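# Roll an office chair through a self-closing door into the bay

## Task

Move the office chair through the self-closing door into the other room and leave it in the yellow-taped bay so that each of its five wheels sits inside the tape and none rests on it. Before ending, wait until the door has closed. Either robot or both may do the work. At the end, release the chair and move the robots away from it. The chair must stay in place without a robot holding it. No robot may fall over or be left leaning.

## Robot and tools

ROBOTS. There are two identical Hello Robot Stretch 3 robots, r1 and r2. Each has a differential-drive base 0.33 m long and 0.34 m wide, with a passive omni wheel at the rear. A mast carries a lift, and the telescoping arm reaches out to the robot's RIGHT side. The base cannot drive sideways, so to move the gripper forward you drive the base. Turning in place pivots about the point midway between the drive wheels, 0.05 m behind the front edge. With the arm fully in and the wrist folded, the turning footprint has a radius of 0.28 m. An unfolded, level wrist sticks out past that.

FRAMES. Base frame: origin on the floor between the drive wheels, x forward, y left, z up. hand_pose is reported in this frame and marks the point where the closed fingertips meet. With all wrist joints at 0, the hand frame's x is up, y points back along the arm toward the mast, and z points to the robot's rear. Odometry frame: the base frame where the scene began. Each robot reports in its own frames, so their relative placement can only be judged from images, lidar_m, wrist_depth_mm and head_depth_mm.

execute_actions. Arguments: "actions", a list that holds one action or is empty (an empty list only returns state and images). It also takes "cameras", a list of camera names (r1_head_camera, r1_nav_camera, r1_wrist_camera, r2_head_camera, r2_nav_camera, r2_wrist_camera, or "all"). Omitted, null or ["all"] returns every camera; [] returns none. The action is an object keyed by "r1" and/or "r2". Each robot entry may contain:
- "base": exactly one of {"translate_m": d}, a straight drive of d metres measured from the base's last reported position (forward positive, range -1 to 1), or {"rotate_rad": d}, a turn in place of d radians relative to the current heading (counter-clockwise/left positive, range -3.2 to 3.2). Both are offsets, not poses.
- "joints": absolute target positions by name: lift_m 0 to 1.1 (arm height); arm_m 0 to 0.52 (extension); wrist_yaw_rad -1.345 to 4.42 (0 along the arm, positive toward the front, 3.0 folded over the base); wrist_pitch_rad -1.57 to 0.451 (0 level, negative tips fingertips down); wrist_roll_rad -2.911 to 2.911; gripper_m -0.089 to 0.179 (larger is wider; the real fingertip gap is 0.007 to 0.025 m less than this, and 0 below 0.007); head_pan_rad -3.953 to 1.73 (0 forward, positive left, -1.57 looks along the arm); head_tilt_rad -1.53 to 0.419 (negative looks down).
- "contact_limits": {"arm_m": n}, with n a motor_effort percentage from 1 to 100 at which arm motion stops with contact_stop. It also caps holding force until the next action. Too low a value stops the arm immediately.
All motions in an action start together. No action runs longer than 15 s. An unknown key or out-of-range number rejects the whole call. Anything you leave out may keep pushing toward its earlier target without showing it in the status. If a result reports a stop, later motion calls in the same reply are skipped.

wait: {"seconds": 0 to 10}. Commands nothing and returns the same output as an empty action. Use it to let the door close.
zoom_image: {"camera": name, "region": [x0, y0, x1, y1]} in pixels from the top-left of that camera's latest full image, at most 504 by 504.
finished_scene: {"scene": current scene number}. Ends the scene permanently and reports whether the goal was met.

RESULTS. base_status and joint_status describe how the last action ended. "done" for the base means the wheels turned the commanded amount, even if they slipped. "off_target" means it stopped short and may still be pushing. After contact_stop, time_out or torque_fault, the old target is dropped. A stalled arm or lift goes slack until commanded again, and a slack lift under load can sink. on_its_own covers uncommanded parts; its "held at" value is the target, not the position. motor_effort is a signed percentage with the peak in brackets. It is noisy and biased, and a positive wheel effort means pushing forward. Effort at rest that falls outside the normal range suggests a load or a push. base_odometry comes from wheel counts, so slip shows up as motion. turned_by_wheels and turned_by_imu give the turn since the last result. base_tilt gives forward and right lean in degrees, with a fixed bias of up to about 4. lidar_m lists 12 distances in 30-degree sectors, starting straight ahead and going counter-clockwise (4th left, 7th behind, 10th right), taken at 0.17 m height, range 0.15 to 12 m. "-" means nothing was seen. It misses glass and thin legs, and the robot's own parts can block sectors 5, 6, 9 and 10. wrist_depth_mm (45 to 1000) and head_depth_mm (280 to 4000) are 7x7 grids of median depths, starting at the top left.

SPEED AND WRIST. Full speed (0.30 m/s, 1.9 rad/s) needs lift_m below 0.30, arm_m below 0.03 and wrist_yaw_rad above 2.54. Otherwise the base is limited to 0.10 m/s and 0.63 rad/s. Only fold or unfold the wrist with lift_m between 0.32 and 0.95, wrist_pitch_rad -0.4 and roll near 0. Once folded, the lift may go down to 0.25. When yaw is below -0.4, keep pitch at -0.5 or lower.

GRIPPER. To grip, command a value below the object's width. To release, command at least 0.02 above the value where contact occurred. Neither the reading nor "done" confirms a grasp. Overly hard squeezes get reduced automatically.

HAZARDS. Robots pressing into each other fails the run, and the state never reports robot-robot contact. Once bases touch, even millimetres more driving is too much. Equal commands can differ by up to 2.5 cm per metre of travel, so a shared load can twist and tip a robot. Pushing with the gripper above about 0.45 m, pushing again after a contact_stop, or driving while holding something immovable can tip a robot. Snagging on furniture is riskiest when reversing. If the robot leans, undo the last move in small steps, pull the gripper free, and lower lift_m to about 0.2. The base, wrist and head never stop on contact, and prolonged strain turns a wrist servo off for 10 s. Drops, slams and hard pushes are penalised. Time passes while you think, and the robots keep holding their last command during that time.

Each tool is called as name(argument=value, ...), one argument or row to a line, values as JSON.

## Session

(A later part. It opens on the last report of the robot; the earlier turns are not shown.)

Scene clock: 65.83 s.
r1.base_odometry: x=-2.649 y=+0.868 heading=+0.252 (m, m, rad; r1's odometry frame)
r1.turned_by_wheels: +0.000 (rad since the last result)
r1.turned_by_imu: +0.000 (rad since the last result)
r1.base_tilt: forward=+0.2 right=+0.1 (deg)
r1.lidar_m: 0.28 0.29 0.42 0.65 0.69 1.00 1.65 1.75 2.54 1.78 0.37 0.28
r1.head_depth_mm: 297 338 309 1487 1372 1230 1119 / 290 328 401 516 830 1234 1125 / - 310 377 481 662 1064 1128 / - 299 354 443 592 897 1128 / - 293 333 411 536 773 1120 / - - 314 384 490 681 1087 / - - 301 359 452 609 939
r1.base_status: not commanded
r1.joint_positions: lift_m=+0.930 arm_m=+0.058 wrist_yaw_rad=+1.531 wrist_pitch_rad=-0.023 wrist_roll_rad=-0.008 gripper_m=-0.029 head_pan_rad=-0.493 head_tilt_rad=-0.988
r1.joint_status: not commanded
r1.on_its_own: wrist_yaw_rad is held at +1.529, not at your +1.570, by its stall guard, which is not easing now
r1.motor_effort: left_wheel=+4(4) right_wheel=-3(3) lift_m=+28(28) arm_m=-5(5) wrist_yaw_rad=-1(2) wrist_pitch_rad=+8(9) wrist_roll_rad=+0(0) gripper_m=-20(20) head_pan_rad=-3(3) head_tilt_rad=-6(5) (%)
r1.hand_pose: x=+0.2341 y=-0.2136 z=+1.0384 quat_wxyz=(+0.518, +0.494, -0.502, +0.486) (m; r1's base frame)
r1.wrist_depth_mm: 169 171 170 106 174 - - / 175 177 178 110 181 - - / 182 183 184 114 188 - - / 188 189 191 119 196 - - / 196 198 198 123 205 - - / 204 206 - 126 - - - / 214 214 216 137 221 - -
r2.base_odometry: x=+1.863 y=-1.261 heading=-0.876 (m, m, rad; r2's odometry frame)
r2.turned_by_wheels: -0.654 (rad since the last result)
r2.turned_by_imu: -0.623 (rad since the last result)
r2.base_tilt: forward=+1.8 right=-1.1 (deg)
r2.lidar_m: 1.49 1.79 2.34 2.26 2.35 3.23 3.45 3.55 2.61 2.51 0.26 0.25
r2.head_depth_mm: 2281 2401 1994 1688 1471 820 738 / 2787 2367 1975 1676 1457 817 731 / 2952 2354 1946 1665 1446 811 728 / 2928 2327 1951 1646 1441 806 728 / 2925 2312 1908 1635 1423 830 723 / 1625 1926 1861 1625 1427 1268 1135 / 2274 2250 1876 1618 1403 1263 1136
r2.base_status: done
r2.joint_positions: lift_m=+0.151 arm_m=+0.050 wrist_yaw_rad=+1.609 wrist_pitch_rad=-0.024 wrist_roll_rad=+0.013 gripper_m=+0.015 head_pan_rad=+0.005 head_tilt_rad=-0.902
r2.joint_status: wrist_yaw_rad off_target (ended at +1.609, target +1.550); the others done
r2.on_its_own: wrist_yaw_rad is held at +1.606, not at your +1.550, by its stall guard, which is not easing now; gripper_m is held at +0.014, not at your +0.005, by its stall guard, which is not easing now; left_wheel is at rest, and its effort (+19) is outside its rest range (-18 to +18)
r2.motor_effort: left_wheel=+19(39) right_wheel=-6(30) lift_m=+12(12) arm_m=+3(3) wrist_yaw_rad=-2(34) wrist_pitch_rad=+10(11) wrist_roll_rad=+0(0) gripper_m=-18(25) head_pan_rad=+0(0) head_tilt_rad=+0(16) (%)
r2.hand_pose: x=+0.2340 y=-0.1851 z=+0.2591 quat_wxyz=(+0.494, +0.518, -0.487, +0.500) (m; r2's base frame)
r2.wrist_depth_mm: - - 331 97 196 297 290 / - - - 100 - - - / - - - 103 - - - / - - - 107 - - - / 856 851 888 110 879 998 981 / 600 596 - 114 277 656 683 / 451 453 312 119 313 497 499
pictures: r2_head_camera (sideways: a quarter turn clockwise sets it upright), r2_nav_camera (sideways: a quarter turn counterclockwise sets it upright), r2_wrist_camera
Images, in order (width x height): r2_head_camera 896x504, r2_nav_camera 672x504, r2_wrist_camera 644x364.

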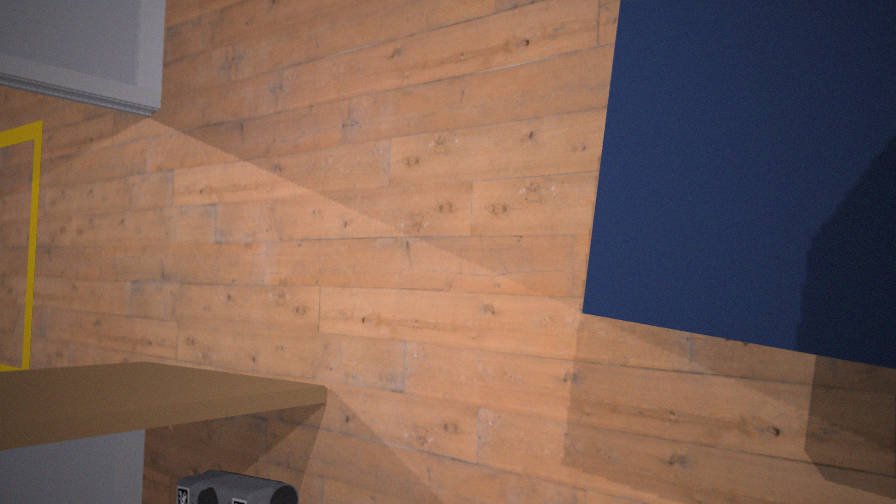

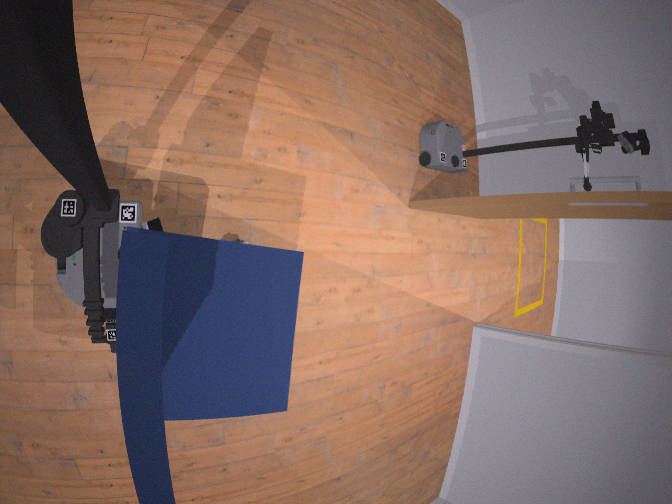

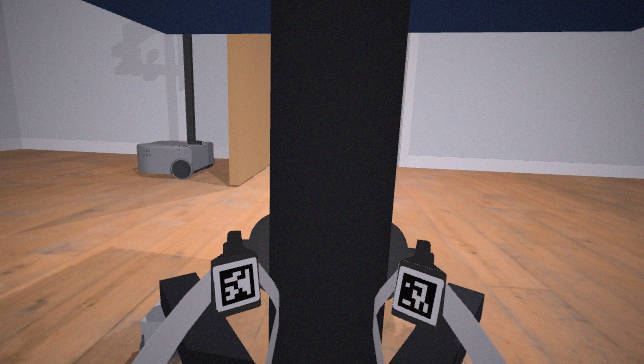

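execute_actions(
  actions=[
    {"r2":{"base":{"translate_m":1}}},
  ],
  cameras=[],
)

execute_actions(
  actions=[
    {"r2":{"base":{"translate_m":0.8},"joints":{"head_tilt_rad":-1.1}}},
  ],
  cameras=["r2_nav_camera","r2_wrist_camera"],
)

Scene clock: 76.97 s.
r1.base_odometry: x=-2.649 y=+0.868 heading=+0.252 (m, m, rad; r1's odometry frame)
r1.turned_by_wheels: +0.000 (rad since the last result)
r1.turned_by_imu: -0.001 (rad since the last result)
r1.base_tilt: forward=+0.1 right=+0.0 (deg)
r1.lidar_m: 0.28 0.29 0.42 0.65 0.69 1.00 1.65 1.76 2.54 5.08 0.37 0.28
r1.head_depth_mm: 297 339 309 1342 1358 1232 1117 / 290 328 401 515 830 1232 1118 / - 310 377 481 662 1067 1126 / - 299 354 443 592 899 1130 / - 292 333 411 537 776 1117 / - - 314 384 491 682 1087 / - - 301 359 452 609 942
r1.base_status: not commanded
r1.joint_positions: lift_m=+0.930 arm_m=+0.058 wrist_yaw_rad=+1.531 wrist_pitch_rad=-0.023 wrist_roll_rad=-0.008 gripper_m=-0.029 head_pan_rad=-0.493 head_tilt_rad=-0.988
r1.joint_status: not commanded
r1.on_its_own: wrist_yaw_rad is held at +1.529, not at your +1.570, by its stall guard, which is not easing now
r1.motor_effort: left_wheel=+4(4) right_wheel=-4(4) lift_m=+28(27) arm_m=-5(5) wrist_yaw_rad=-1(1) wrist_pitch_rad=+8(8) wrist_roll_rad=+0(0) gripper_m=-19(19) head_pan_rad=-4(3) head_tilt_rad=-5(6) (%)
r1.hand_pose: x=+0.2341 y=-0.2136 z=+1.0384 quat_wxyz=(+0.518, +0.494, -0.502, +0.486) (m; r1's base frame)
r1.wrist_depth_mm: 169 170 170 105 174 - - / 175 176 178 110 180 - - / 182 183 185 114 189 - - / 188 190 191 119 196 - 636 / 197 199 199 122 203 - 532 / 204 207 - 127 - - 559 / 213 214 216 138 220 864 594
r2.base_odometry: x=+2.504 y=-2.030 heading=-0.876 (m, m, rad; r2's odometry frame)
r2.turned_by_wheels: +0.000 (rad since the last result)
r2.turned_by_imu: -0.003 (rad since the last result)
r2.base_tilt: forward=+1.8 right=-1.0 (deg)
r2.lidar_m: 1.07 0.53 1.96 2.26 2.34 3.22 4.45 3.57 2.61 2.51 0.29 1.49
r2.head_depth_mm: 3061 2334 1798 1681 1472 818 736 / 2991 2381 1962 1672 1461 816 733 / 2946 2353 1937 1673 914 813 729 / 2937 2325 1928 1653 1438 808 726 / 2845 2323 1917 1640 1427 1279 1132 / 2859 2298 1813 1591 1424 1261 1137 / 1070 1074 1080 1087 1098 1203 1141
r2.base_status: done
r2.joint_positions: lift_m=+0.151 arm_m=+0.050 wrist_yaw_rad=+1.374 wrist_pitch_rad=-0.025 wrist_roll_rad=+0.013 gripper_m=+0.015 head_pan_rad=+0.005 head_tilt_rad=-0.902
r2.joint_status: not commanded
r2.on_its_own: wrist_yaw_rad is held at +1.388, not at your +1.550, by its stall guard, which is not easing now; gripper_m is held at +0.014, not at your +0.005, by its stall guard, which is not easing now
r2.motor_effort: left_wheel=-4(30) right_wheel=+8(31) lift_m=+11(12) arm_m=+0(4) wrist_yaw_rad=+9(32) wrist_pitch_rad=+11(11) wrist_roll_rad=+0(1) gripper_m=-21(22) head_pan_rad=+0(0) head_tilt_rad=+1(2) (%)
r2.hand_pose: x=+0.2293 y=-0.2449 z=+0.2588 quat_wxyz=(+0.549, +0.458, -0.544, +0.439) (m; r2's base frame)
r2.wrist_depth_mm: 761 958 339 96 106 298 286 / 758 - - 99 - - - / 752 - - 103 - - - / 751 - - 105 - - - / 719 836 938 109 905 955 987 / 590 591 570 112 118 651 666 / 455 435 341 117 304 501 500
pictures: none
No camera images: the call's "cameras" was empty. Leave "cameras" out to get every camera's image.

Scene clock: 86.27 s.
r1.base_odometry: x=-2.649 y=+0.868 heading=+0.252 (m, m, rad; r1's odometry frame)
r1.turned_by_wheels: +0.000 (rad since the last result)
r1.turned_by_imu: -0.001 (rad since the last result)
r1.base_tilt: forward=+0.2 right=-0.1 (deg)
r1.lidar_m: 0.28 0.29 0.42 0.65 0.68 0.99 1.65 1.75 2.54 5.09 0.37 0.28
r1.head_depth_mm: 297 339 308 1489 1370 1226 1120 / 290 328 401 516 827 1228 1124 / - 310 378 480 663 1064 1123 / - 299 354 444 593 896 1128 / - 292 334 411 538 775 1117 / - - 315 384 491 683 1090 / - - 301 359 452 611 940
r1.base_status: not commanded
r1.joint_positions: lift_m=+0.930 arm_m=+0.058 wrist_yaw_rad=+1.531 wrist_pitch_rad=-0.023 wrist_roll_rad=-0.008 gripper_m=-0.029 head_pan_rad=-0.493 head_tilt_rad=-0.988
r1.joint_status: not commanded
r1.on_its_own: wrist_yaw_rad is held at +1.529, not at your +1.570, by its stall guard, which is not easing now
r1.motor_effort: left_wheel=+4(4) right_wheel=-4(3) lift_m=+28(27) arm_m=-4(4) wrist_yaw_rad=-1(0) wrist_pitch_rad=+8(8) wrist_roll_rad=+0(0) gripper_m=-20(19) head_pan_rad=-3(3) head_tilt_rad=-6(7) (%)
r1.hand_pose: x=+0.2341 y=-0.2136 z=+1.0384 quat_wxyz=(+0.518, +0.494, -0.502, +0.486) (m; r1's base frame)
r1.wrist_depth_mm: 169 171 171 106 174 - - / 175 176 178 110 182 - - / 182 183 184 114 187 - - / 188 189 191 119 196 - - / 197 196 198 123 204 - - / 204 206 - 127 - - - / 214 214 216 137 222 - -
r2.base_odometry: x=+3.016 y=-2.644 heading=-0.876 (m, m, rad; r2's odometry frame)
r2.turned_by_wheels: +0.000 (rad since the last result)
r2.turned_by_imu: +0.001 (rad since the last result)
r2.base_tilt: forward=+1.9 right=-1.2 (deg)
r2.lidar_m: 3.51 0.39 0.28 0.27 0.28 0.38 5.23 3.57 2.61 2.23 0.32 0.84
r2.head_depth_mm: 2078 1838 1647 1482 848 780 - / 2085 1831 1632 929 842 774 - / 2065 1816 1614 1442 838 782 402 / 2042 1794 1607 1456 1316 786 - / 2020 1786 1602 1437 1314 1222 1132 / 2005 1777 1593 1431 1312 1202 1138 / 1988 1741 1562 1246 1142 1149 1085
r2.base_status: done
r2.joint_positions: lift_m=+0.151 arm_m=+0.050 wrist_yaw_rad=+1.187 wrist_pitch_rad=-0.025 wrist_roll_rad=+0.013 gripper_m=+0.015 head_pan_rad=+0.005 head_tilt_rad=-1.086
r2.joint_status: all done
r2.on_its_own: wrist_yaw_rad is held at +1.183, not at your +1.550, by its stall guard, which is not easing now; gripper_m is held at +0.014, not at your +0.005, by its stall guard, which is not easing now
r2.motor_effort: left_wheel=-2(6) right_wheel=+6(21) lift_m=+12(12) arm_m=-1(0) wrist_yaw_rad=-4(26) wrist_pitch_rad=+10(10) wrist_roll_rad=+1(1) gripper_m=-19(22) head_pan_rad=+0(0) head_tilt_rad=-5(19) (%)
r2.hand_pose: x=+0.2155 y=-0.2908 z=+0.2588 quat_wxyz=(+0.588, +0.405, -0.585, +0.385) (m; r2's base frame)
r2.wrist_depth_mm: - - 334 96 110 298 290 / - - - 99 570 639 740 / - - - 102 585 669 774 / - - - 106 605 712 827 / 833 852 921 109 627 718 826 / 586 584 - 113 120 654 648 / 452 435 444 117 319 494 507
pictures: r2_nav_camera (sideways: a quarter turn counterclockwise sets it upright), r2_wrist_camera
Images, in order (width x height): r2_nav_camera 672x504, r2_wrist_camera 644x364.

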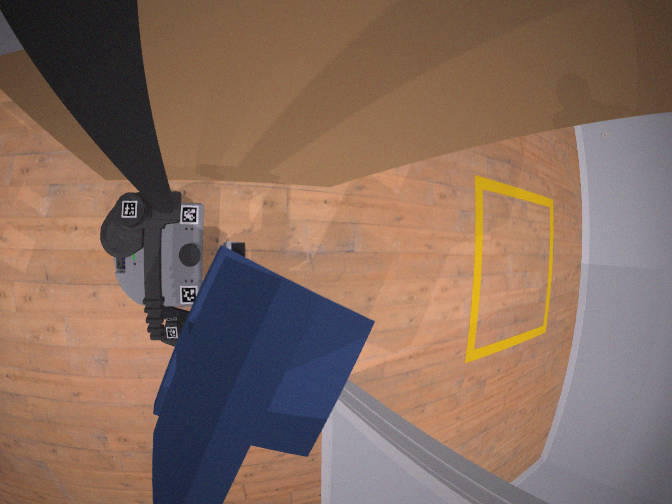

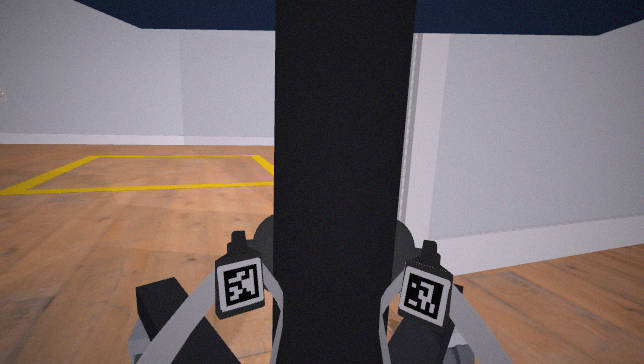

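Chair drifted right; reverse a bit to restore the wrist.

execute_actions(
  actions=[
    {"r2":{"base":{"translate_m":-0.25},"joints":{"wrist_yaw_rad":1.62,"arm_m":0.04}}},
  ],
  cameras=[],
)

execute_actions(
  actions=[
    {"r2":{"base":{"translate_m":0.3},"joints":{"wrist_yaw_rad":1.63}}},
  ],
  cameras=["r2_nav_camera"],
)

Scene clock: 89.90 s.
r1.base_odometry: x=-2.649 y=+0.868 heading=+0.252 (m, m, rad; r1's odometry frame)
r1.turned_by_wheels: +0.000 (rad since the last result)
r1.turned_by_imu: +0.000 (rad since the last result)
r1.base_tilt: forward=+0.1 right=+0.0 (deg)
r1.lidar_m: 0.28 0.29 0.42 0.65 0.69 0.99 1.65 1.76 2.55 5.08 0.37 0.28
r1.head_depth_mm: 297 339 309 1484 1369 1237 1115 / 290 328 401 516 828 1241 1121 / - 310 377 481 662 1069 1126 / - 299 354 443 592 897 1129 / - 292 333 411 537 774 1114 / - - 315 384 490 684 1091 / - - 301 359 452 610 942
r1.base_status: not commanded
r1.joint_positions: lift_m=+0.930 arm_m=+0.058 wrist_yaw_rad=+1.531 wrist_pitch_rad=-0.023 wrist_roll_rad=-0.008 gripper_m=-0.029 head_pan_rad=-0.493 head_tilt_rad=-0.988
r1.joint_status: not commanded
r1.on_its_own: wrist_yaw_rad is held at +1.529, not at your +1.570, by its stall guard, which is not easing now
r1.motor_effort: left_wheel=+4(4) right_wheel=-3(3) lift_m=+28(28) arm_m=-5(4) wrist_yaw_rad=-2(1) wrist_pitch_rad=+8(8) wrist_roll_rad=+0(0) gripper_m=-20(19) head_pan_rad=-3(3) head_tilt_rad=-6(5) (%)
r1.hand_pose: x=+0.2341 y=-0.2136 z=+1.0384 quat_wxyz=(+0.518, +0.494, -0.502, +0.486) (m; r1's base frame)
r1.wrist_depth_mm: 169 171 170 106 174 - - / 176 175 179 110 180 - - / 182 184 184 114 187 - - / 188 191 192 119 196 - - / 198 197 197 122 203 - - / 206 205 - 126 - - - / 213 213 216 137 221 - -
r2.base_odometry: x=+2.856 y=-2.452 heading=-0.876 (m, m, rad; r2's odometry frame)
r2.turned_by_wheels: +0.000 (rad since the last result)
r2.turned_by_imu: +0.004 (rad since the last result)
r2.base_tilt: forward=+1.9 right=-1.1 (deg)
r2.lidar_m: 3.77 0.38 0.28 0.27 0.27 3.23 5.01 3.57 2.60 2.51 1.18 0.24
r2.head_depth_mm: 2084 1840 1643 1484 846 779 718 / 2067 1827 1628 1475 844 773 714 / 2057 1817 1620 1466 834 771 712 / 2046 1789 1592 1450 830 762 707 / 2025 1783 1592 1448 824 760 705 / 2005 1762 1580 1429 1303 1206 1127 / 1977 1743 1104 1110 1123 1130 1089
r2.base_status: done
r2.joint_positions: lift_m=+0.151 arm_m=+0.040 wrist_yaw_rad=+1.629 wrist_pitch_rad=-0.023 wrist_roll_rad=+0.013 gripper_m=+0.015 head_pan_rad=+0.005 head_tilt_rad=-1.089
r2.joint_status: all done
r2.on_its_own: gripper_m is held at +0.014, not at your +0.005, by its stall guard, which is not easing now
r2.motor_effort: left_wheel=-1(40) right_wheel=-10(40) lift_m=+13(14) arm_m=-2(25) wrist_yaw_rad=-8(75) wrist_pitch_rad=+9(10) wrist_roll_rad=+0(0) gripper_m=-20(29) head_pan_rad=+0(0) head_tilt_rad=-2(5) (%)
r2.hand_pose: x=+0.2338 y=-0.1702 z=+0.2593 quat_wxyz=(+0.488, +0.523, -0.482, +0.506) (m; r2's base frame)
r2.wrist_depth_mm: 477 346 332 98 195 297 285 / 487 687 - 100 - - 666 / 482 691 - 104 - - 690 / 495 710 - 107 - 838 715 / 500 710 865 111 871 790 726 / 505 603 - 115 276 663 674 / 462 453 330 119 310 500 507
pictures: none
No camera images: the call's "cameras" was empty. Leave "cameras" out to get every camera's image.

Scene clock: 93.87 s.
r1.base_odometry: x=-2.649 y=+0.868 heading=+0.252 (m, m, rad; r1's odometry frame)
r1.turned_by_wheels: +0.000 (rad since the last result)
r1.turned_by_imu: +0.000 (rad since the last result)
r1.base_tilt: forward=+0.1 right=+0.1 (deg)
r1.lidar_m: 0.28 0.29 0.42 0.64 0.69 0.99 1.65 1.76 2.56 5.07 0.37 0.28
r1.head_depth_mm: 297 339 308 1486 1366 1231 1121 / 290 328 402 515 829 1233 1127 / - 310 378 481 662 1068 1123 / - 300 354 443 592 896 1128 / - 292 333 411 537 777 1118 / - - 315 383 491 682 1092 / - - 301 359 451 609 937
r1.base_status: not commanded
r1.joint_positions: lift_m=+0.930 arm_m=+0.058 wrist_yaw_rad=+1.531 wrist_pitch_rad=-0.023 wrist_roll_rad=-0.008 gripper_m=-0.029 head_pan_rad=-0.493 head_tilt_rad=-0.988
r1.joint_status: not commanded
r1.on_its_own: wrist_yaw_rad is held at +1.529, not at your +1.570, by its stall guard, which is not easing now
r1.motor_effort: left_wheel=+4(4) right_wheel=-3(3) lift_m=+28(28) arm_m=-4(4) wrist_yaw_rad=-1(1) wrist_pitch_rad=+8(8) wrist_roll_rad=+0(0) gripper_m=-19(19) head_pan_rad=-3(3) head_tilt_rad=-6(6) (%)
r1.hand_pose: x=+0.2341 y=-0.2136 z=+1.0384 quat_wxyz=(+0.518, +0.494, -0.502, +0.486) (m; r1's base frame)
r1.wrist_depth_mm: 169 170 172 105 174 - - / 174 175 178 110 181 - - / 183 183 184 114 187 - - / 188 189 191 118 195 - - / 196 197 199 123 203 - - / 206 206 - 127 - - - / 212 215 217 137 220 - -
r2.base_odometry: x=+3.048 y=-2.683 heading=-0.876 (m, m, rad; r2's odometry frame)
r2.turned_by_wheels: +0.000 (rad since the last result)
r2.turned_by_imu: +0.000 (rad since the last result)
r2.base_tilt: forward=+1.8 right=-1.0 (deg)
r2.lidar_m: 3.44 0.39 0.28 0.27 0.28 0.38 5.30 3.55 2.60 2.01 0.26 0.25
r2.head_depth_mm: 2078 1834 1629 1479 851 779 718 / 2059 1836 1628 1469 839 774 715 / 2056 1809 1612 1460 836 771 712 / 2044 1803 1602 1457 832 763 708 / 2018 1788 1589 1441 836 758 703 / 1994 1775 1570 1431 1306 1204 1127 / 1982 1750 1572 1391 1141 1148 1083
r2.base_status: done
r2.joint_positions: lift_m=+0.151 arm_m=+0.040 wrist_yaw_rad=+1.613 wrist_pitch_rad=-0.024 wrist_roll_rad=+0.013 gripper_m=+0.015 head_pan_rad=+0.005 head_tilt_rad=-1.089
r2.joint_status: all done
r2.on_its_own: gripper_m is held at +0.014, not at your +0.005, by its stall guard, which is not easing now
r2.motor_effort: left_wheel=+4(24) right_wheel=+13(23) lift_m=+13(14) arm_m=-2(2) wrist_yaw_rad=+12(12) wrist_pitch_rad=+10(11) wrist_roll_rad=+0(1) gripper_m=-20(21) head_pan_rad=+0(1) head_tilt_rad=-3(3) (%)
r2.hand_pose: x=+0.2340 y=-0.1744 z=+0.2590 quat_wxyz=(+0.493, +0.519, -0.486, +0.501) (m; r2's base frame)
r2.wrist_depth_mm: 539 - 336 96 107 301 290 / 562 - - 99 - - - / 551 - - 102 - - 518 / 561 - - 106 - - 499 / 568 851 955 109 905 950 493 / 531 592 - 112 118 656 497 / 450 435 432 116 307 488 474
pictures: r2_nav_camera (sideways: a quarter turn counterclockwise sets it upright)
Images, in order (width x height): r2_nav_camera 672x504.

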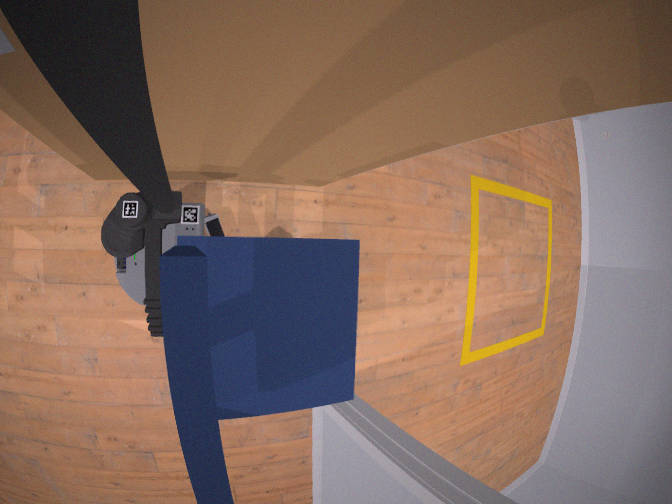

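execute_actions(
  actions=[
    {"r2":{"base":{"translate_m":1}}},
  ],
  cameras=[],
)

execute_actions(
  actions=[
    {"r2":{"base":{"rotate_rad":0.12}}},
  ],
  cameras=["r2_nav_camera"],
)

execute_actions(
  actions=[
    {"r2":{"base":{"translate_m":0.8},"joints":{"wrist_yaw_rad":1.62,"head_tilt_rad":-1.4}}},
  ],
  cameras=["r2_nav_camera"],
)

execute_actions(
  actions=[
    {"r1":{"joints":{"gripper_m":0.12}},"r2":{"joints":{"gripper_m":0.17}}},
  ],
  cameras=[],
)

execute_actions(
  actions=[
    {"r2":{"base":{"translate_m":-0.65},"joints":{"head_tilt_rad":-1.0,"head_pan_rad":-0.2}}},
  ],
  cameras=["r2_nav_camera","r2_head_camera","r2_wrist_camera","r1_nav_camera"],
)

Scene clock: 105.03 s.
r1.base_odometry: x=-2.649 y=+0.868 heading=+0.252 (m, m, rad; r1's odometry frame)
r1.turned_by_wheels: +0.000 (rad since the last result)
r1.turned_by_imu: -0.001 (rad since the last result)
r1.base_tilt: forward=+0.1 right=+0.0 (deg)
r1.lidar_m: 0.28 0.29 0.42 0.65 0.69 1.00 1.65 1.76 2.54 5.08 0.37 0.28
r1.head_depth_mm: 297 339 309 1491 1370 1228 1118 / 289 329 401 516 830 1231 1125 / - 310 377 481 661 1064 1127 / - 299 354 443 593 897 1129 / - 292 333 412 537 777 1117 / - - 315 384 491 683 1094 / - - 301 359 451 610 937
r1.base_status: not commanded
r1.joint_positions: lift_m=+0.930 arm_m=+0.058 wrist_yaw_rad=+1.531 wrist_pitch_rad=-0.023 wrist_roll_rad=-0.008 gripper_m=-0.029 head_pan_rad=-0.493 head_tilt_rad=-0.988
r1.joint_status: not commanded
r1.on_its_own: wrist_yaw_rad is held at +1.529, not at your +1.570, by its stall guard, which is not easing now
r1.motor_effort: left_wheel=+4(4) right_wheel=-4(3) lift_m=+28(28) arm_m=-4(4) wrist_yaw_rad=-1(1) wrist_pitch_rad=+8(8) wrist_roll_rad=+0(0) gripper_m=-20(19) head_pan_rad=-4(3) head_tilt_rad=-6(7) (%)
r1.hand_pose: x=+0.2341 y=-0.2136 z=+1.0384 quat_wxyz=(+0.518, +0.494, -0.502, +0.486) (m; r1's base frame)
r1.wrist_depth_mm: 169 170 170 106 175 - - / 175 176 177 110 180 - - / 181 182 184 114 187 - - / 188 190 192 119 196 - - / 196 196 199 122 203 - - / 204 205 - 127 - - - / 214 216 218 137 220 - -
r2.base_odometry: x=+3.687 y=-3.451 heading=-0.876 (m, m, rad; r2's odometry frame)
r2.turned_by_wheels: +0.000 (rad since the last result)
r2.turned_by_imu: +0.001 (rad since the last result)
r2.base_tilt: forward=+1.8 right=-1.1 (deg)
r2.lidar_m: 2.46 2.57 2.33 1.39 0.49 0.48 1.06 3.58 0.69 1.44 0.26 0.25
r2.head_depth_mm: 2089 1832 1649 1481 849 779 716 / 2077 1836 1629 1471 842 771 714 / 2072 1818 1629 1456 837 769 712 / 2041 1797 1605 1455 831 764 709 / 2020 1788 1588 1439 836 759 703 / 2005 1763 1590 1426 1309 1203 1125 / 1982 1742 1573 1422 1298 1202 1108
r2.base_status: done
r2.joint_positions: lift_m=+0.151 arm_m=+0.040 wrist_yaw_rad=+1.611 wrist_pitch_rad=-0.024 wrist_roll_rad=+0.013 gripper_m=+0.015 head_pan_rad=+0.005 head_tilt_rad=-1.089
r2.joint_status: not commanded
r2.on_its_own: gripper_m is held at +0.014, not at your +0.005, by its stall guard, which is not easing now; wrist_yaw_rad is at rest, and its effort (+14) is outside its rest range (-12 to +12)
r2.motor_effort: left_wheel=+5(14) right_wheel=+13(24) lift_m=+13(14) arm_m=-2(1) wrist_yaw_rad=+14(14) wrist_pitch_rad=+10(10) wrist_roll_rad=+1(0) gripper_m=-21(20) head_pan_rad=+0(0) head_tilt_rad=-3(4) (%)
r2.hand_pose: x=+0.2340 y=-0.1749 z=+0.2590 quat_wxyz=(+0.493, +0.519, -0.486, +0.501) (m; r2's base frame)
r2.wrist_depth_mm: - - 335 96 106 297 290 / - - - 99 - - - / - - - 102 - - - / - - - 105 - - - / 810 854 956 109 891 970 995 / 591 604 - 112 118 658 675 / 460 438 432 116 308 500 509
pictures: none
No camera images: the call's "cameras" was empty. Leave "cameras" out to get every camera's image.

Scene clock: 106.10 s.
r1.base_odometry: x=-2.649 y=+0.868 heading=+0.252 (m, m, rad; r1's odometry frame)
r1.turned_by_wheels: +0.000 (rad since the last result)
r1.turned_by_imu: +0.000 (rad since the last result)
r1.base_tilt: forward=+0.1 right=+0.1 (deg)
r1.lidar_m: 0.28 0.29 0.42 0.65 0.69 0.99 1.65 1.76 2.54 5.08 0.37 0.28
r1.head_depth_mm: 297 339 308 1483 1367 1230 1117 / 290 328 401 515 830 1235 1124 / - 310 377 480 662 1063 1124 / - 300 354 443 594 897 1126 / - 292 333 411 537 777 1116 / - - 315 384 491 683 1090 / - - 301 359 452 609 941
r1.base_status: not commanded
r1.joint_positions: lift_m=+0.930 arm_m=+0.058 wrist_yaw_rad=+1.531 wrist_pitch_rad=-0.023 wrist_roll_rad=-0.008 gripper_m=-0.029 head_pan_rad=-0.493 head_tilt_rad=-0.988
r1.joint_status: not commanded
r1.on_its_own: wrist_yaw_rad is held at +1.529, not at your +1.570, by its stall guard, which is not easing now
r1.motor_effort: left_wheel=+4(5) right_wheel=-3(3) lift_m=+28(28) arm_m=-5(4) wrist_yaw_rad=-1(0) wrist_pitch_rad=+8(8) wrist_roll_rad=+0(0) gripper_m=-19(20) head_pan_rad=-3(3) head_tilt_rad=-5(5) (%)
r1.hand_pose: x=+0.2341 y=-0.2136 z=+1.0384 quat_wxyz=(+0.518, +0.494, -0.502, +0.486) (m; r1's base frame)
r1.wrist_depth_mm: 169 171 172 106 174 - - / 176 177 179 110 181 - - / 183 183 185 114 188 - - / 188 190 192 119 195 - - / 197 197 199 122 204 - - / 203 206 - 127 - - - / 212 213 217 138 221 - -
r2.base_odometry: x=+3.688 y=-3.451 heading=-0.757 (m, m, rad; r2's odometry frame)
r2.turned_by_wheels: +0.119 (rad since the last result)
r2.turned_by_imu: +0.115 (rad since the last result)
r2.base_tilt: forward=+1.8 right=-1.1 (deg)
r2.lidar_m: 2.46 2.67 2.29 0.98 0.48 0.51 6.26 0.75 0.69 2.51 0.26 0.26
r2.head_depth_mm: 2096 1849 1646 1475 848 778 720 / 2062 1817 1633 1471 839 771 717 / 2062 1805 1615 1457 837 771 711 / 2025 1792 1600 1457 832 763 707 / 2028 1789 1599 1438 850 760 705 / 2004 1776 1577 1434 1313 1207 1124 / 1972 1753 1571 1426 1303 1199 1114
r2.base_status: rotate_rad off_target (by the wheels' count: +0.1192 of +0.1200)
r2.joint_positions: lift_m=+0.151 arm_m=+0.040 wrist_yaw_rad=+1.578 wrist_pitch_rad=-0.024 wrist_roll_rad=+0.013 gripper_m=+0.015 head_pan_rad=+0.005 head_tilt_rad=-1.089
r2.joint_status: not commanded
r2.on_its_own: gripper_m is held at +0.014, not at your +0.005, by its stall guard, which is not easing now; wrist_yaw_rad is at rest, and its effort (+37) is outside its rest range (-12 to +12)
r2.motor_effort: left_wheel=-16(20) right_wheel=+16(26) lift_m=+14(14) arm_m=-3(3) wrist_yaw_rad=+37(43) wrist_pitch_rad=+10(10) wrist_roll_rad=+1(1) gripper_m=-22(24) head_pan_rad=+0(0) head_tilt_rad=-4(5) (%)
r2.hand_pose: x=+0.2342 y=-0.1833 z=+0.2590 quat_wxyz=(+0.501, +0.511, -0.495, +0.493) (m; r2's base frame)
r2.wrist_depth_mm: - - 335 97 103 297 289 / - - - 100 109 - - / - - - 103 - - - / - - - 106 - - - / 848 854 959 110 464 981 - / 595 596 551 114 117 661 662 / 456 461 327 117 308 494 500
pictures: r2_nav_camera (sideways: a quarter turn counterclockwise sets it upright)
Images, in order (width x height): r2_nav_camera 672x504.

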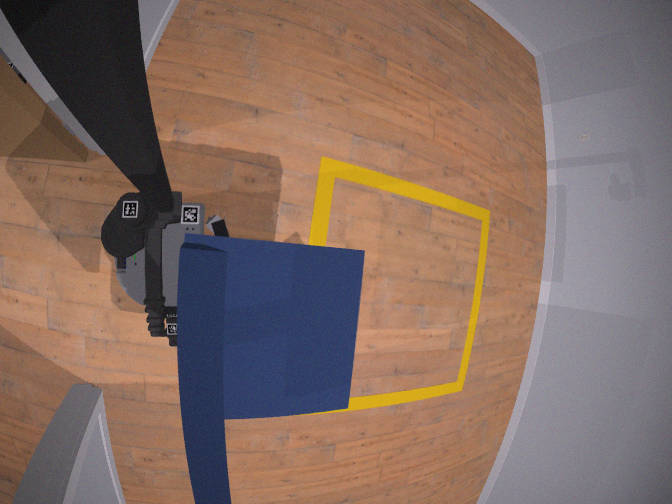

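Scene clock: 115.27 s.
r1.base_odometry: x=-2.649 y=+0.868 heading=+0.252 (m, m, rad; r1's odometry frame)
r1.turned_by_wheels: +0.000 (rad since the last result)
r1.turned_by_imu: -0.001 (rad since the last result)
r1.base_tilt: forward=+0.2 right=+0.1 (deg)
r1.lidar_m: 0.28 0.29 0.42 0.65 0.69 0.99 1.65 1.76 2.55 5.09 0.37 0.28
r1.head_depth_mm: 297 338 309 1491 1370 1232 1120 / 290 328 401 516 829 1235 1125 / - 310 377 482 661 1064 1125 / - 299 354 442 593 898 1132 / - 292 333 411 537 774 1121 / - - 315 384 490 683 1091 / - - 301 359 452 610 941
r1.base_status: not commanded
r1.joint_positions: lift_m=+0.930 arm_m=+0.058 wrist_yaw_rad=+1.531 wrist_pitch_rad=-0.023 wrist_roll_rad=-0.008 gripper_m=-0.029 head_pan_rad=-0.493 head_tilt_rad=-0.988
r1.joint_status: not commanded
r1.on_its_own: wrist_yaw_rad is held at +1.529, not at your +1.570, by its stall guard, which is not easing now
r1.motor_effort: left_wheel=+4(4) right_wheel=-3(4) lift_m=+28(28) arm_m=-4(4) wrist_yaw_rad=-1(1) wrist_pitch_rad=+9(8) wrist_roll_rad=+0(0) gripper_m=-19(19) head_pan_rad=-4(3) head_tilt_rad=-5(5) (%)
r1.hand_pose: x=+0.2341 y=-0.2136 z=+1.0384 quat_wxyz=(+0.518, +0.494, -0.502, +0.486) (m; r1's base frame)
r1.wrist_depth_mm: 169 169 172 105 174 - - / 175 177 178 110 180 - - / 182 182 183 114 188 - - / 189 190 191 119 198 - - / 195 197 197 122 203 - - / 204 207 - 127 - - - / 213 216 219 137 221 - -
r2.base_odometry: x=+4.269 y=-4.000 heading=-0.757 (m, m, rad; r2's odometry frame)
r2.turned_by_wheels: +0.000 (rad since the last result)
r2.turned_by_imu: +0.001 (rad since the last result)
r2.base_tilt: forward=+1.8 right=-1.1 (deg)
r2.lidar_m: 1.67 1.80 2.18 2.15 1.47 1.17 1.31 1.34 1.89 2.62 0.26 0.25
r2.head_depth_mm: 1475 1418 854 824 796 - 1186 / 1457 1414 844 816 792 - 1181 / 1459 1399 844 815 786 - 1175 / 1455 1391 841 811 783 - 1167 / 1437 1387 844 808 783 - 1157 / 1421 1380 1323 1283 1235 - 1151 / 1416 1374 1319 1269 1224 1204 1150
r2.base_status: done
r2.joint_positions: lift_m=+0.151 arm_m=+0.040 wrist_yaw_rad=+1.575 wrist_pitch_rad=-0.025 wrist_roll_rad=+0.013 gripper_m=+0.015 head_pan_rad=+0.005 head_tilt_rad=-1.383
r2.joint_status: wrist_yaw_rad off_target (ended at +1.575, target +1.620); the others done
r2.on_its_own: wrist_yaw_rad is held at +1.575, not at your +1.620, by its stall guard, which is not easing now; gripper_m is held at +0.014, not at your +0.005, by its stall guard, which is not easing now; left_wheel is at rest, and its effort (+21) is outside its rest range (-18 to +18)
r2.motor_effort: left_wheel=+21(29) right_wheel=+5(31) lift_m=+14(14) arm_m=-3(3) wrist_yaw_rad=+1(37) wrist_pitch_rad=+10(10) wrist_roll_rad=+1(0) gripper_m=-20(24) head_pan_rad=+0(1) head_tilt_rad=-6(21) (%)
r2.hand_pose: x=+0.2342 y=-0.1843 z=+0.2588 quat_wxyz=(+0.503, +0.510, -0.496, +0.492) (m; r2's base frame)
r2.wrist_depth_mm: - - 334 96 196 302 290 / - - - 99 - - - / - - - 102 - - - / - - - 105 - - - / 847 848 947 109 860 927 974 / 589 601 - 113 122 667 668 / 452 440 343 117 314 503 500
pictures: r2_nav_camera (sideways: a quarter turn counterclockwise sets it upright)
Images, in order (width x height): r2_nav_camera 672x504.

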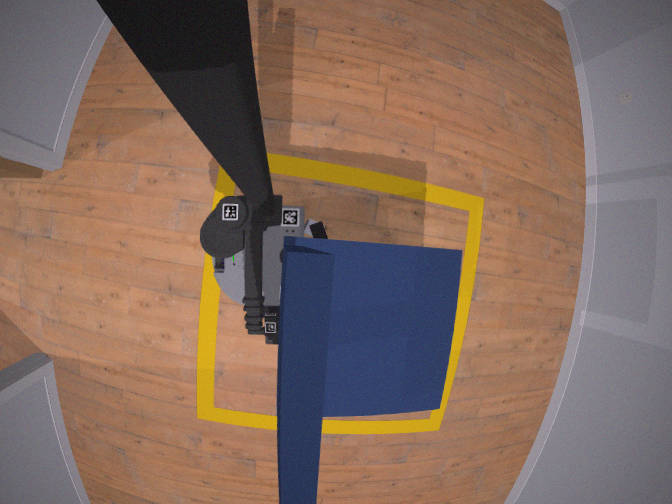

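Scene clock: 117.30 s.
r1.base_odometry: x=-2.649 y=+0.868 heading=+0.252 (m, m, rad; r1's odometry frame)
r1.turned_by_wheels: +0.000 (rad since the last result)
r1.turned_by_imu: +0.000 (rad since the last result)
r1.base_tilt: forward=+0.0 right=+0.1 (deg)
r1.lidar_m: 0.36 0.37 0.48 0.65 0.69 0.99 1.66 1.76 2.55 5.09 4.07 0.38
r1.head_depth_mm: 2458 2041 1747 1543 1366 1235 1119 / 2276 2012 1782 1515 1369 1237 1122 / 375 434 438 746 1166 1241 1122 / 370 433 520 649 866 1210 1129 / 349 404 479 586 756 1068 1136 / 329 379 443 535 673 907 1127 / 312 356 413 490 604 788 1091
r1.base_status: not commanded
r1.joint_positions: lift_m=+0.930 arm_m=+0.058 wrist_yaw_rad=+1.532 wrist_pitch_rad=-0.023 wrist_roll_rad=-0.008 gripper_m=+0.120 head_pan_rad=-0.493 head_tilt_rad=-0.988
r1.joint_status: all done
r1.on_its_own: wrist_yaw_rad is held at +1.529, not at your +1.570, by its stall guard, which is not easing now
r1.motor_effort: left_wheel=+2(4) right_wheel=-1(4) lift_m=+28(28) arm_m=-4(4) wrist_yaw_rad=-2(2) wrist_pitch_rad=+8(8) wrist_roll_rad=+0(0) gripper_m=+0(86) head_pan_rad=-3(3) head_tilt_rad=-5(6) (%)
r1.hand_pose: x=+0.2341 y=-0.2134 z=+1.0384 quat_wxyz=(+0.518, +0.494, -0.502, +0.486) (m; r1's base frame)
r1.wrist_depth_mm: 251 259 271 275 - - - / 259 268 281 282 - - - / 270 276 289 299 - - - / 274 283 299 306 - - - / 286 292 312 320 - - - / 297 - 322 339 - - - / 305 324 341 357 - - -
r2.base_odometry: x=+4.269 y=-4.000 heading=-0.757 (m, m, rad; r2's odometry frame)
r2.turned_by_wheels: +0.000 (rad since the last result)
r2.turned_by_imu: +0.000 (rad since the last result)
r2.base_tilt: forward=+1.8 right=-1.1 (deg)
r2.lidar_m: 1.67 1.81 2.18 2.15 1.48 1.17 1.30 1.34 1.88 2.61 0.26 0.25
r2.head_depth_mm: 1465 1421 853 826 795 - 1188 / 1462 1413 850 820 790 - 1181 / 1454 1404 844 816 789 - 1172 / 1442 1389 839 812 783 - 1165 / 1444 1380 845 808 781 - 1162 / 1428 1368 1330 1285 1238 - 1151 / 1431 1375 1322 1269 1226 1196 1150
r2.base_status: not commanded
r2.joint_positions: lift_m=+0.151 arm_m=+0.040 wrist_yaw_rad=+1.574 wrist_pitch_rad=-0.025 wrist_roll_rad=+0.013 gripper_m=+0.170 head_pan_rad=+0.005 head_tilt_rad=-1.383
r2.joint_status: all done
r2.on_its_own: wrist_yaw_rad is held at +1.575, not at your +1.620, by its stall guard, which is not easing now; left_wheel is at rest, and its effort (+21) is outside its rest range (-18 to +18)
r2.motor_effort: left_wheel=+21(21) right_wheel=+4(7) lift_m=+14(13) arm_m=-4(3) wrist_yaw_rad=+1(1) wrist_pitch_rad=+10(10) wrist_roll_rad=+1(0) gripper_m=+0(87) head_pan_rad=+0(0) head_tilt_rad=-7(5) (%)
r2.hand_pose: x=+0.2342 y=-0.1844 z=+0.2588 quat_wxyz=(+0.503, +0.510, -0.496, +0.491) (m; r2's base frame)
r2.wrist_depth_mm: - - 336 96 195 299 288 / - - - 99 - - - / - - - 102 - - - / - - - 106 - - - / 832 913 868 109 857 - - / 601 405 595 113 560 641 664 / 435 418 345 117 323 471 534
pictures: none
No camera images: the call's "cameras" was empty. Leave "cameras" out to get every camera's image.

Scene clock: 125.00 s.
r1.base_odometry: x=-2.649 y=+0.868 heading=+0.252 (m, m, rad; r1's odometry frame)
r1.turned_by_wheels: +0.000 (rad since the last result)
r1.turned_by_imu: -0.001 (rad since the last result)
r1.base_tilt: forward=+0.0 right=+0.0 (deg)
r1.lidar_m: 1.96 0.86 0.66 0.65 0.69 0.99 1.66 1.76 2.54 5.07 4.04 3.13
r1.head_depth_mm: 2466 2044 1756 1534 1369 1235 1116 / 2484 2066 1759 1527 1371 1237 1123 / 2517 2066 1844 1545 1374 1241 1125 / 2507 2090 1785 1562 1381 1241 1129 / 2517 2079 1796 1564 1384 1249 1129 / 2533 2093 1801 1567 1394 1253 1134 / 2532 2110 1810 1571 1401 1254 1145
r1.base_status: not commanded
r1.joint_positions: lift_m=+0.930 arm_m=+0.058 wrist_yaw_rad=+1.532 wrist_pitch_rad=-0.023 wrist_roll_rad=-0.008 gripper_m=+0.120 head_pan_rad=-0.493 head_tilt_rad=-0.988
r1.joint_status: not commanded
r1.on_its_own: wrist_yaw_rad is held at +1.529, not at your +1.570, by its stall guard, which is not easing now
r1.motor_effort: left_wheel=+2(3) right_wheel=-1(1) lift_m=+28(28) arm_m=-4(4) wrist_yaw_rad=-2(2) wrist_pitch_rad=+9(9) wrist_roll_rad=+0(0) gripper_m=+0(1) head_pan_rad=-3(3) head_tilt_rad=-5(5) (%)
r1.hand_pose: x=+0.2341 y=-0.2134 z=+1.0384 quat_wxyz=(+0.518, +0.494, -0.502, +0.486) (m; r1's base frame)
r1.wrist_depth_mm: - - - - - - - / - - - - - - - / - - - - - - - / - - - - - - - / - - - - - - - / - - - - - - - / 992 - - - - - -
r2.base_odometry: x=+3.796 y=-3.554 heading=-0.757 (m, m, rad; r2's odometry frame)
r2.turned_by_wheels: +0.000 (rad since the last result)
r2.turned_by_imu: +0.000 (rad since the last result)
r2.base_tilt: forward=+1.8 right=-1.1 (deg)
r2.lidar_m: 0.85 2.49 2.26 1.38 0.65 0.59 0.58 0.63 0.82 2.53 2.74 2.35
r2.head_depth_mm: 627 784 1766 1558 1407 1258 1150 / 616 732 902 1504 1389 1251 1146 / 606 718 881 1472 1387 1247 1160 / 597 702 858 1404 1340 1244 1130 / 586 689 841 1387 1361 1233 1125 / 577 679 820 1352 1364 1230 1119 / 570 1847 1664 1496 1343 1219 1115
r2.base_status: done
r2.joint_positions: lift_m=+0.151 arm_m=+0.040 wrist_yaw_rad=+1.574 wrist_pitch_rad=-0.025 wrist_roll_rad=+0.013 gripper_m=+0.170 head_pan_rad=-0.193 head_tilt_rad=-1.001
r2.joint_status: all done
r2.on_its_own: wrist_yaw_rad is held at +1.575, not at your +1.620, by its stall guard, which is not easing now
r2.motor_effort: left_wheel=-1(15) right_wheel=+0(3) lift_m=+13(13) arm_m=-3(3) wrist_yaw_rad=+1(1) wrist_pitch_rad=+10(10) wrist_roll_rad=+0(0) gripper_m=+1(1) head_pan_rad=-4(25) head_tilt_rad=+0(14) (%)
r2.hand_pose: x=+0.2342 y=-0.1844 z=+0.2588 quat_wxyz=(+0.503, +0.510, -0.496, +0.491) (m; r2's base frame)
r2.wrist_depth_mm: - - 520 508 500 - - / - - - 635 686 - - / - - - - - - - / - - - - - - - / 849 933 727 744 777 967 - / 612 604 604 553 641 659 676 / 431 462 470 473 490 493 527
pictures: r1_nav_camera (sideways: a quarter turn counterclockwise sets it upright), r2_head_camera (sideways: a quarter turn clockwise sets it upright), r2_nav_camera (sideways: a quarter turn counterclockwise sets it upright), r2_wrist_camera
Images, in order (width x height): r1_nav_camera 672x504, r2_head_camera 896x504, r2_nav_camera 672x504, r2_wrist_camera 644x364.

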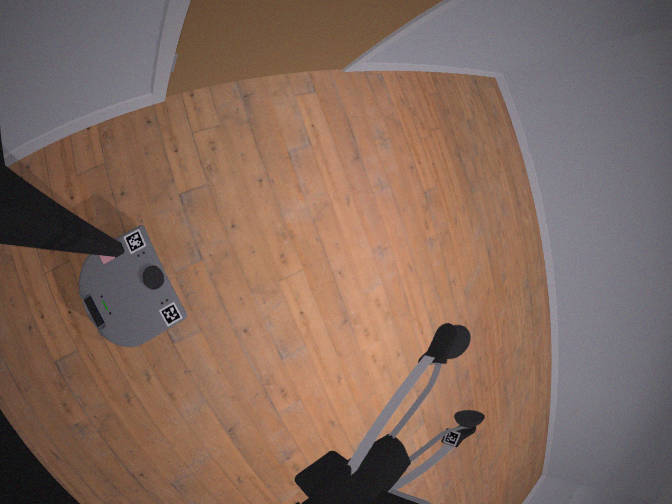

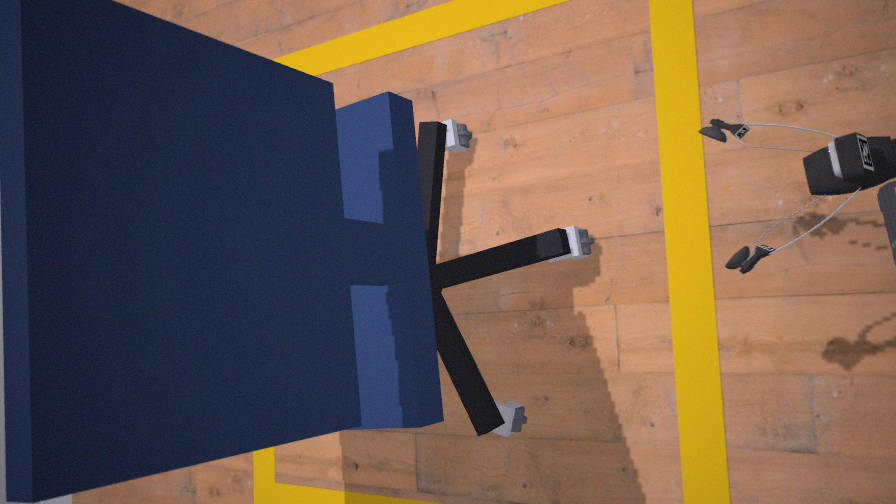

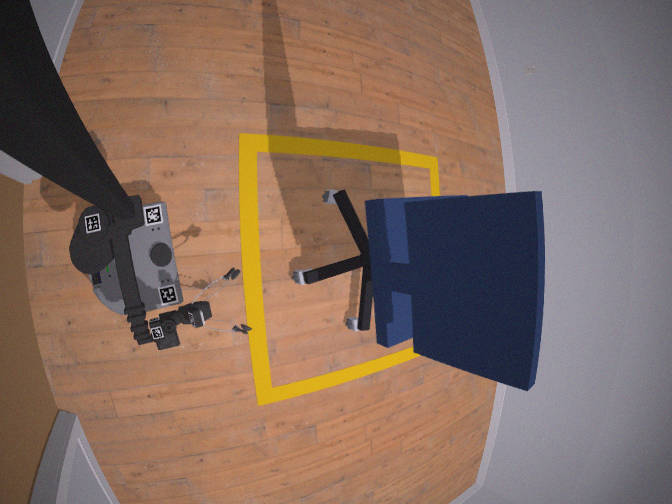

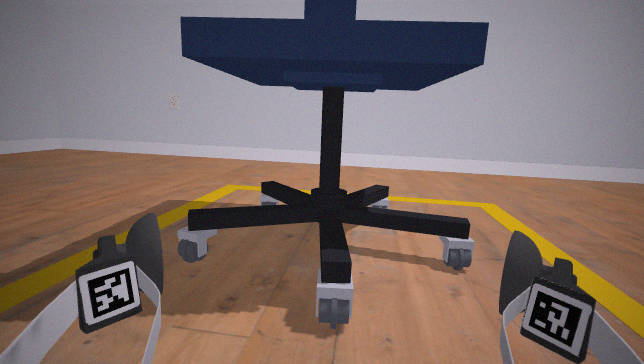

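finished_scene(
  scene=2,
)

The scene is finished: the task was done.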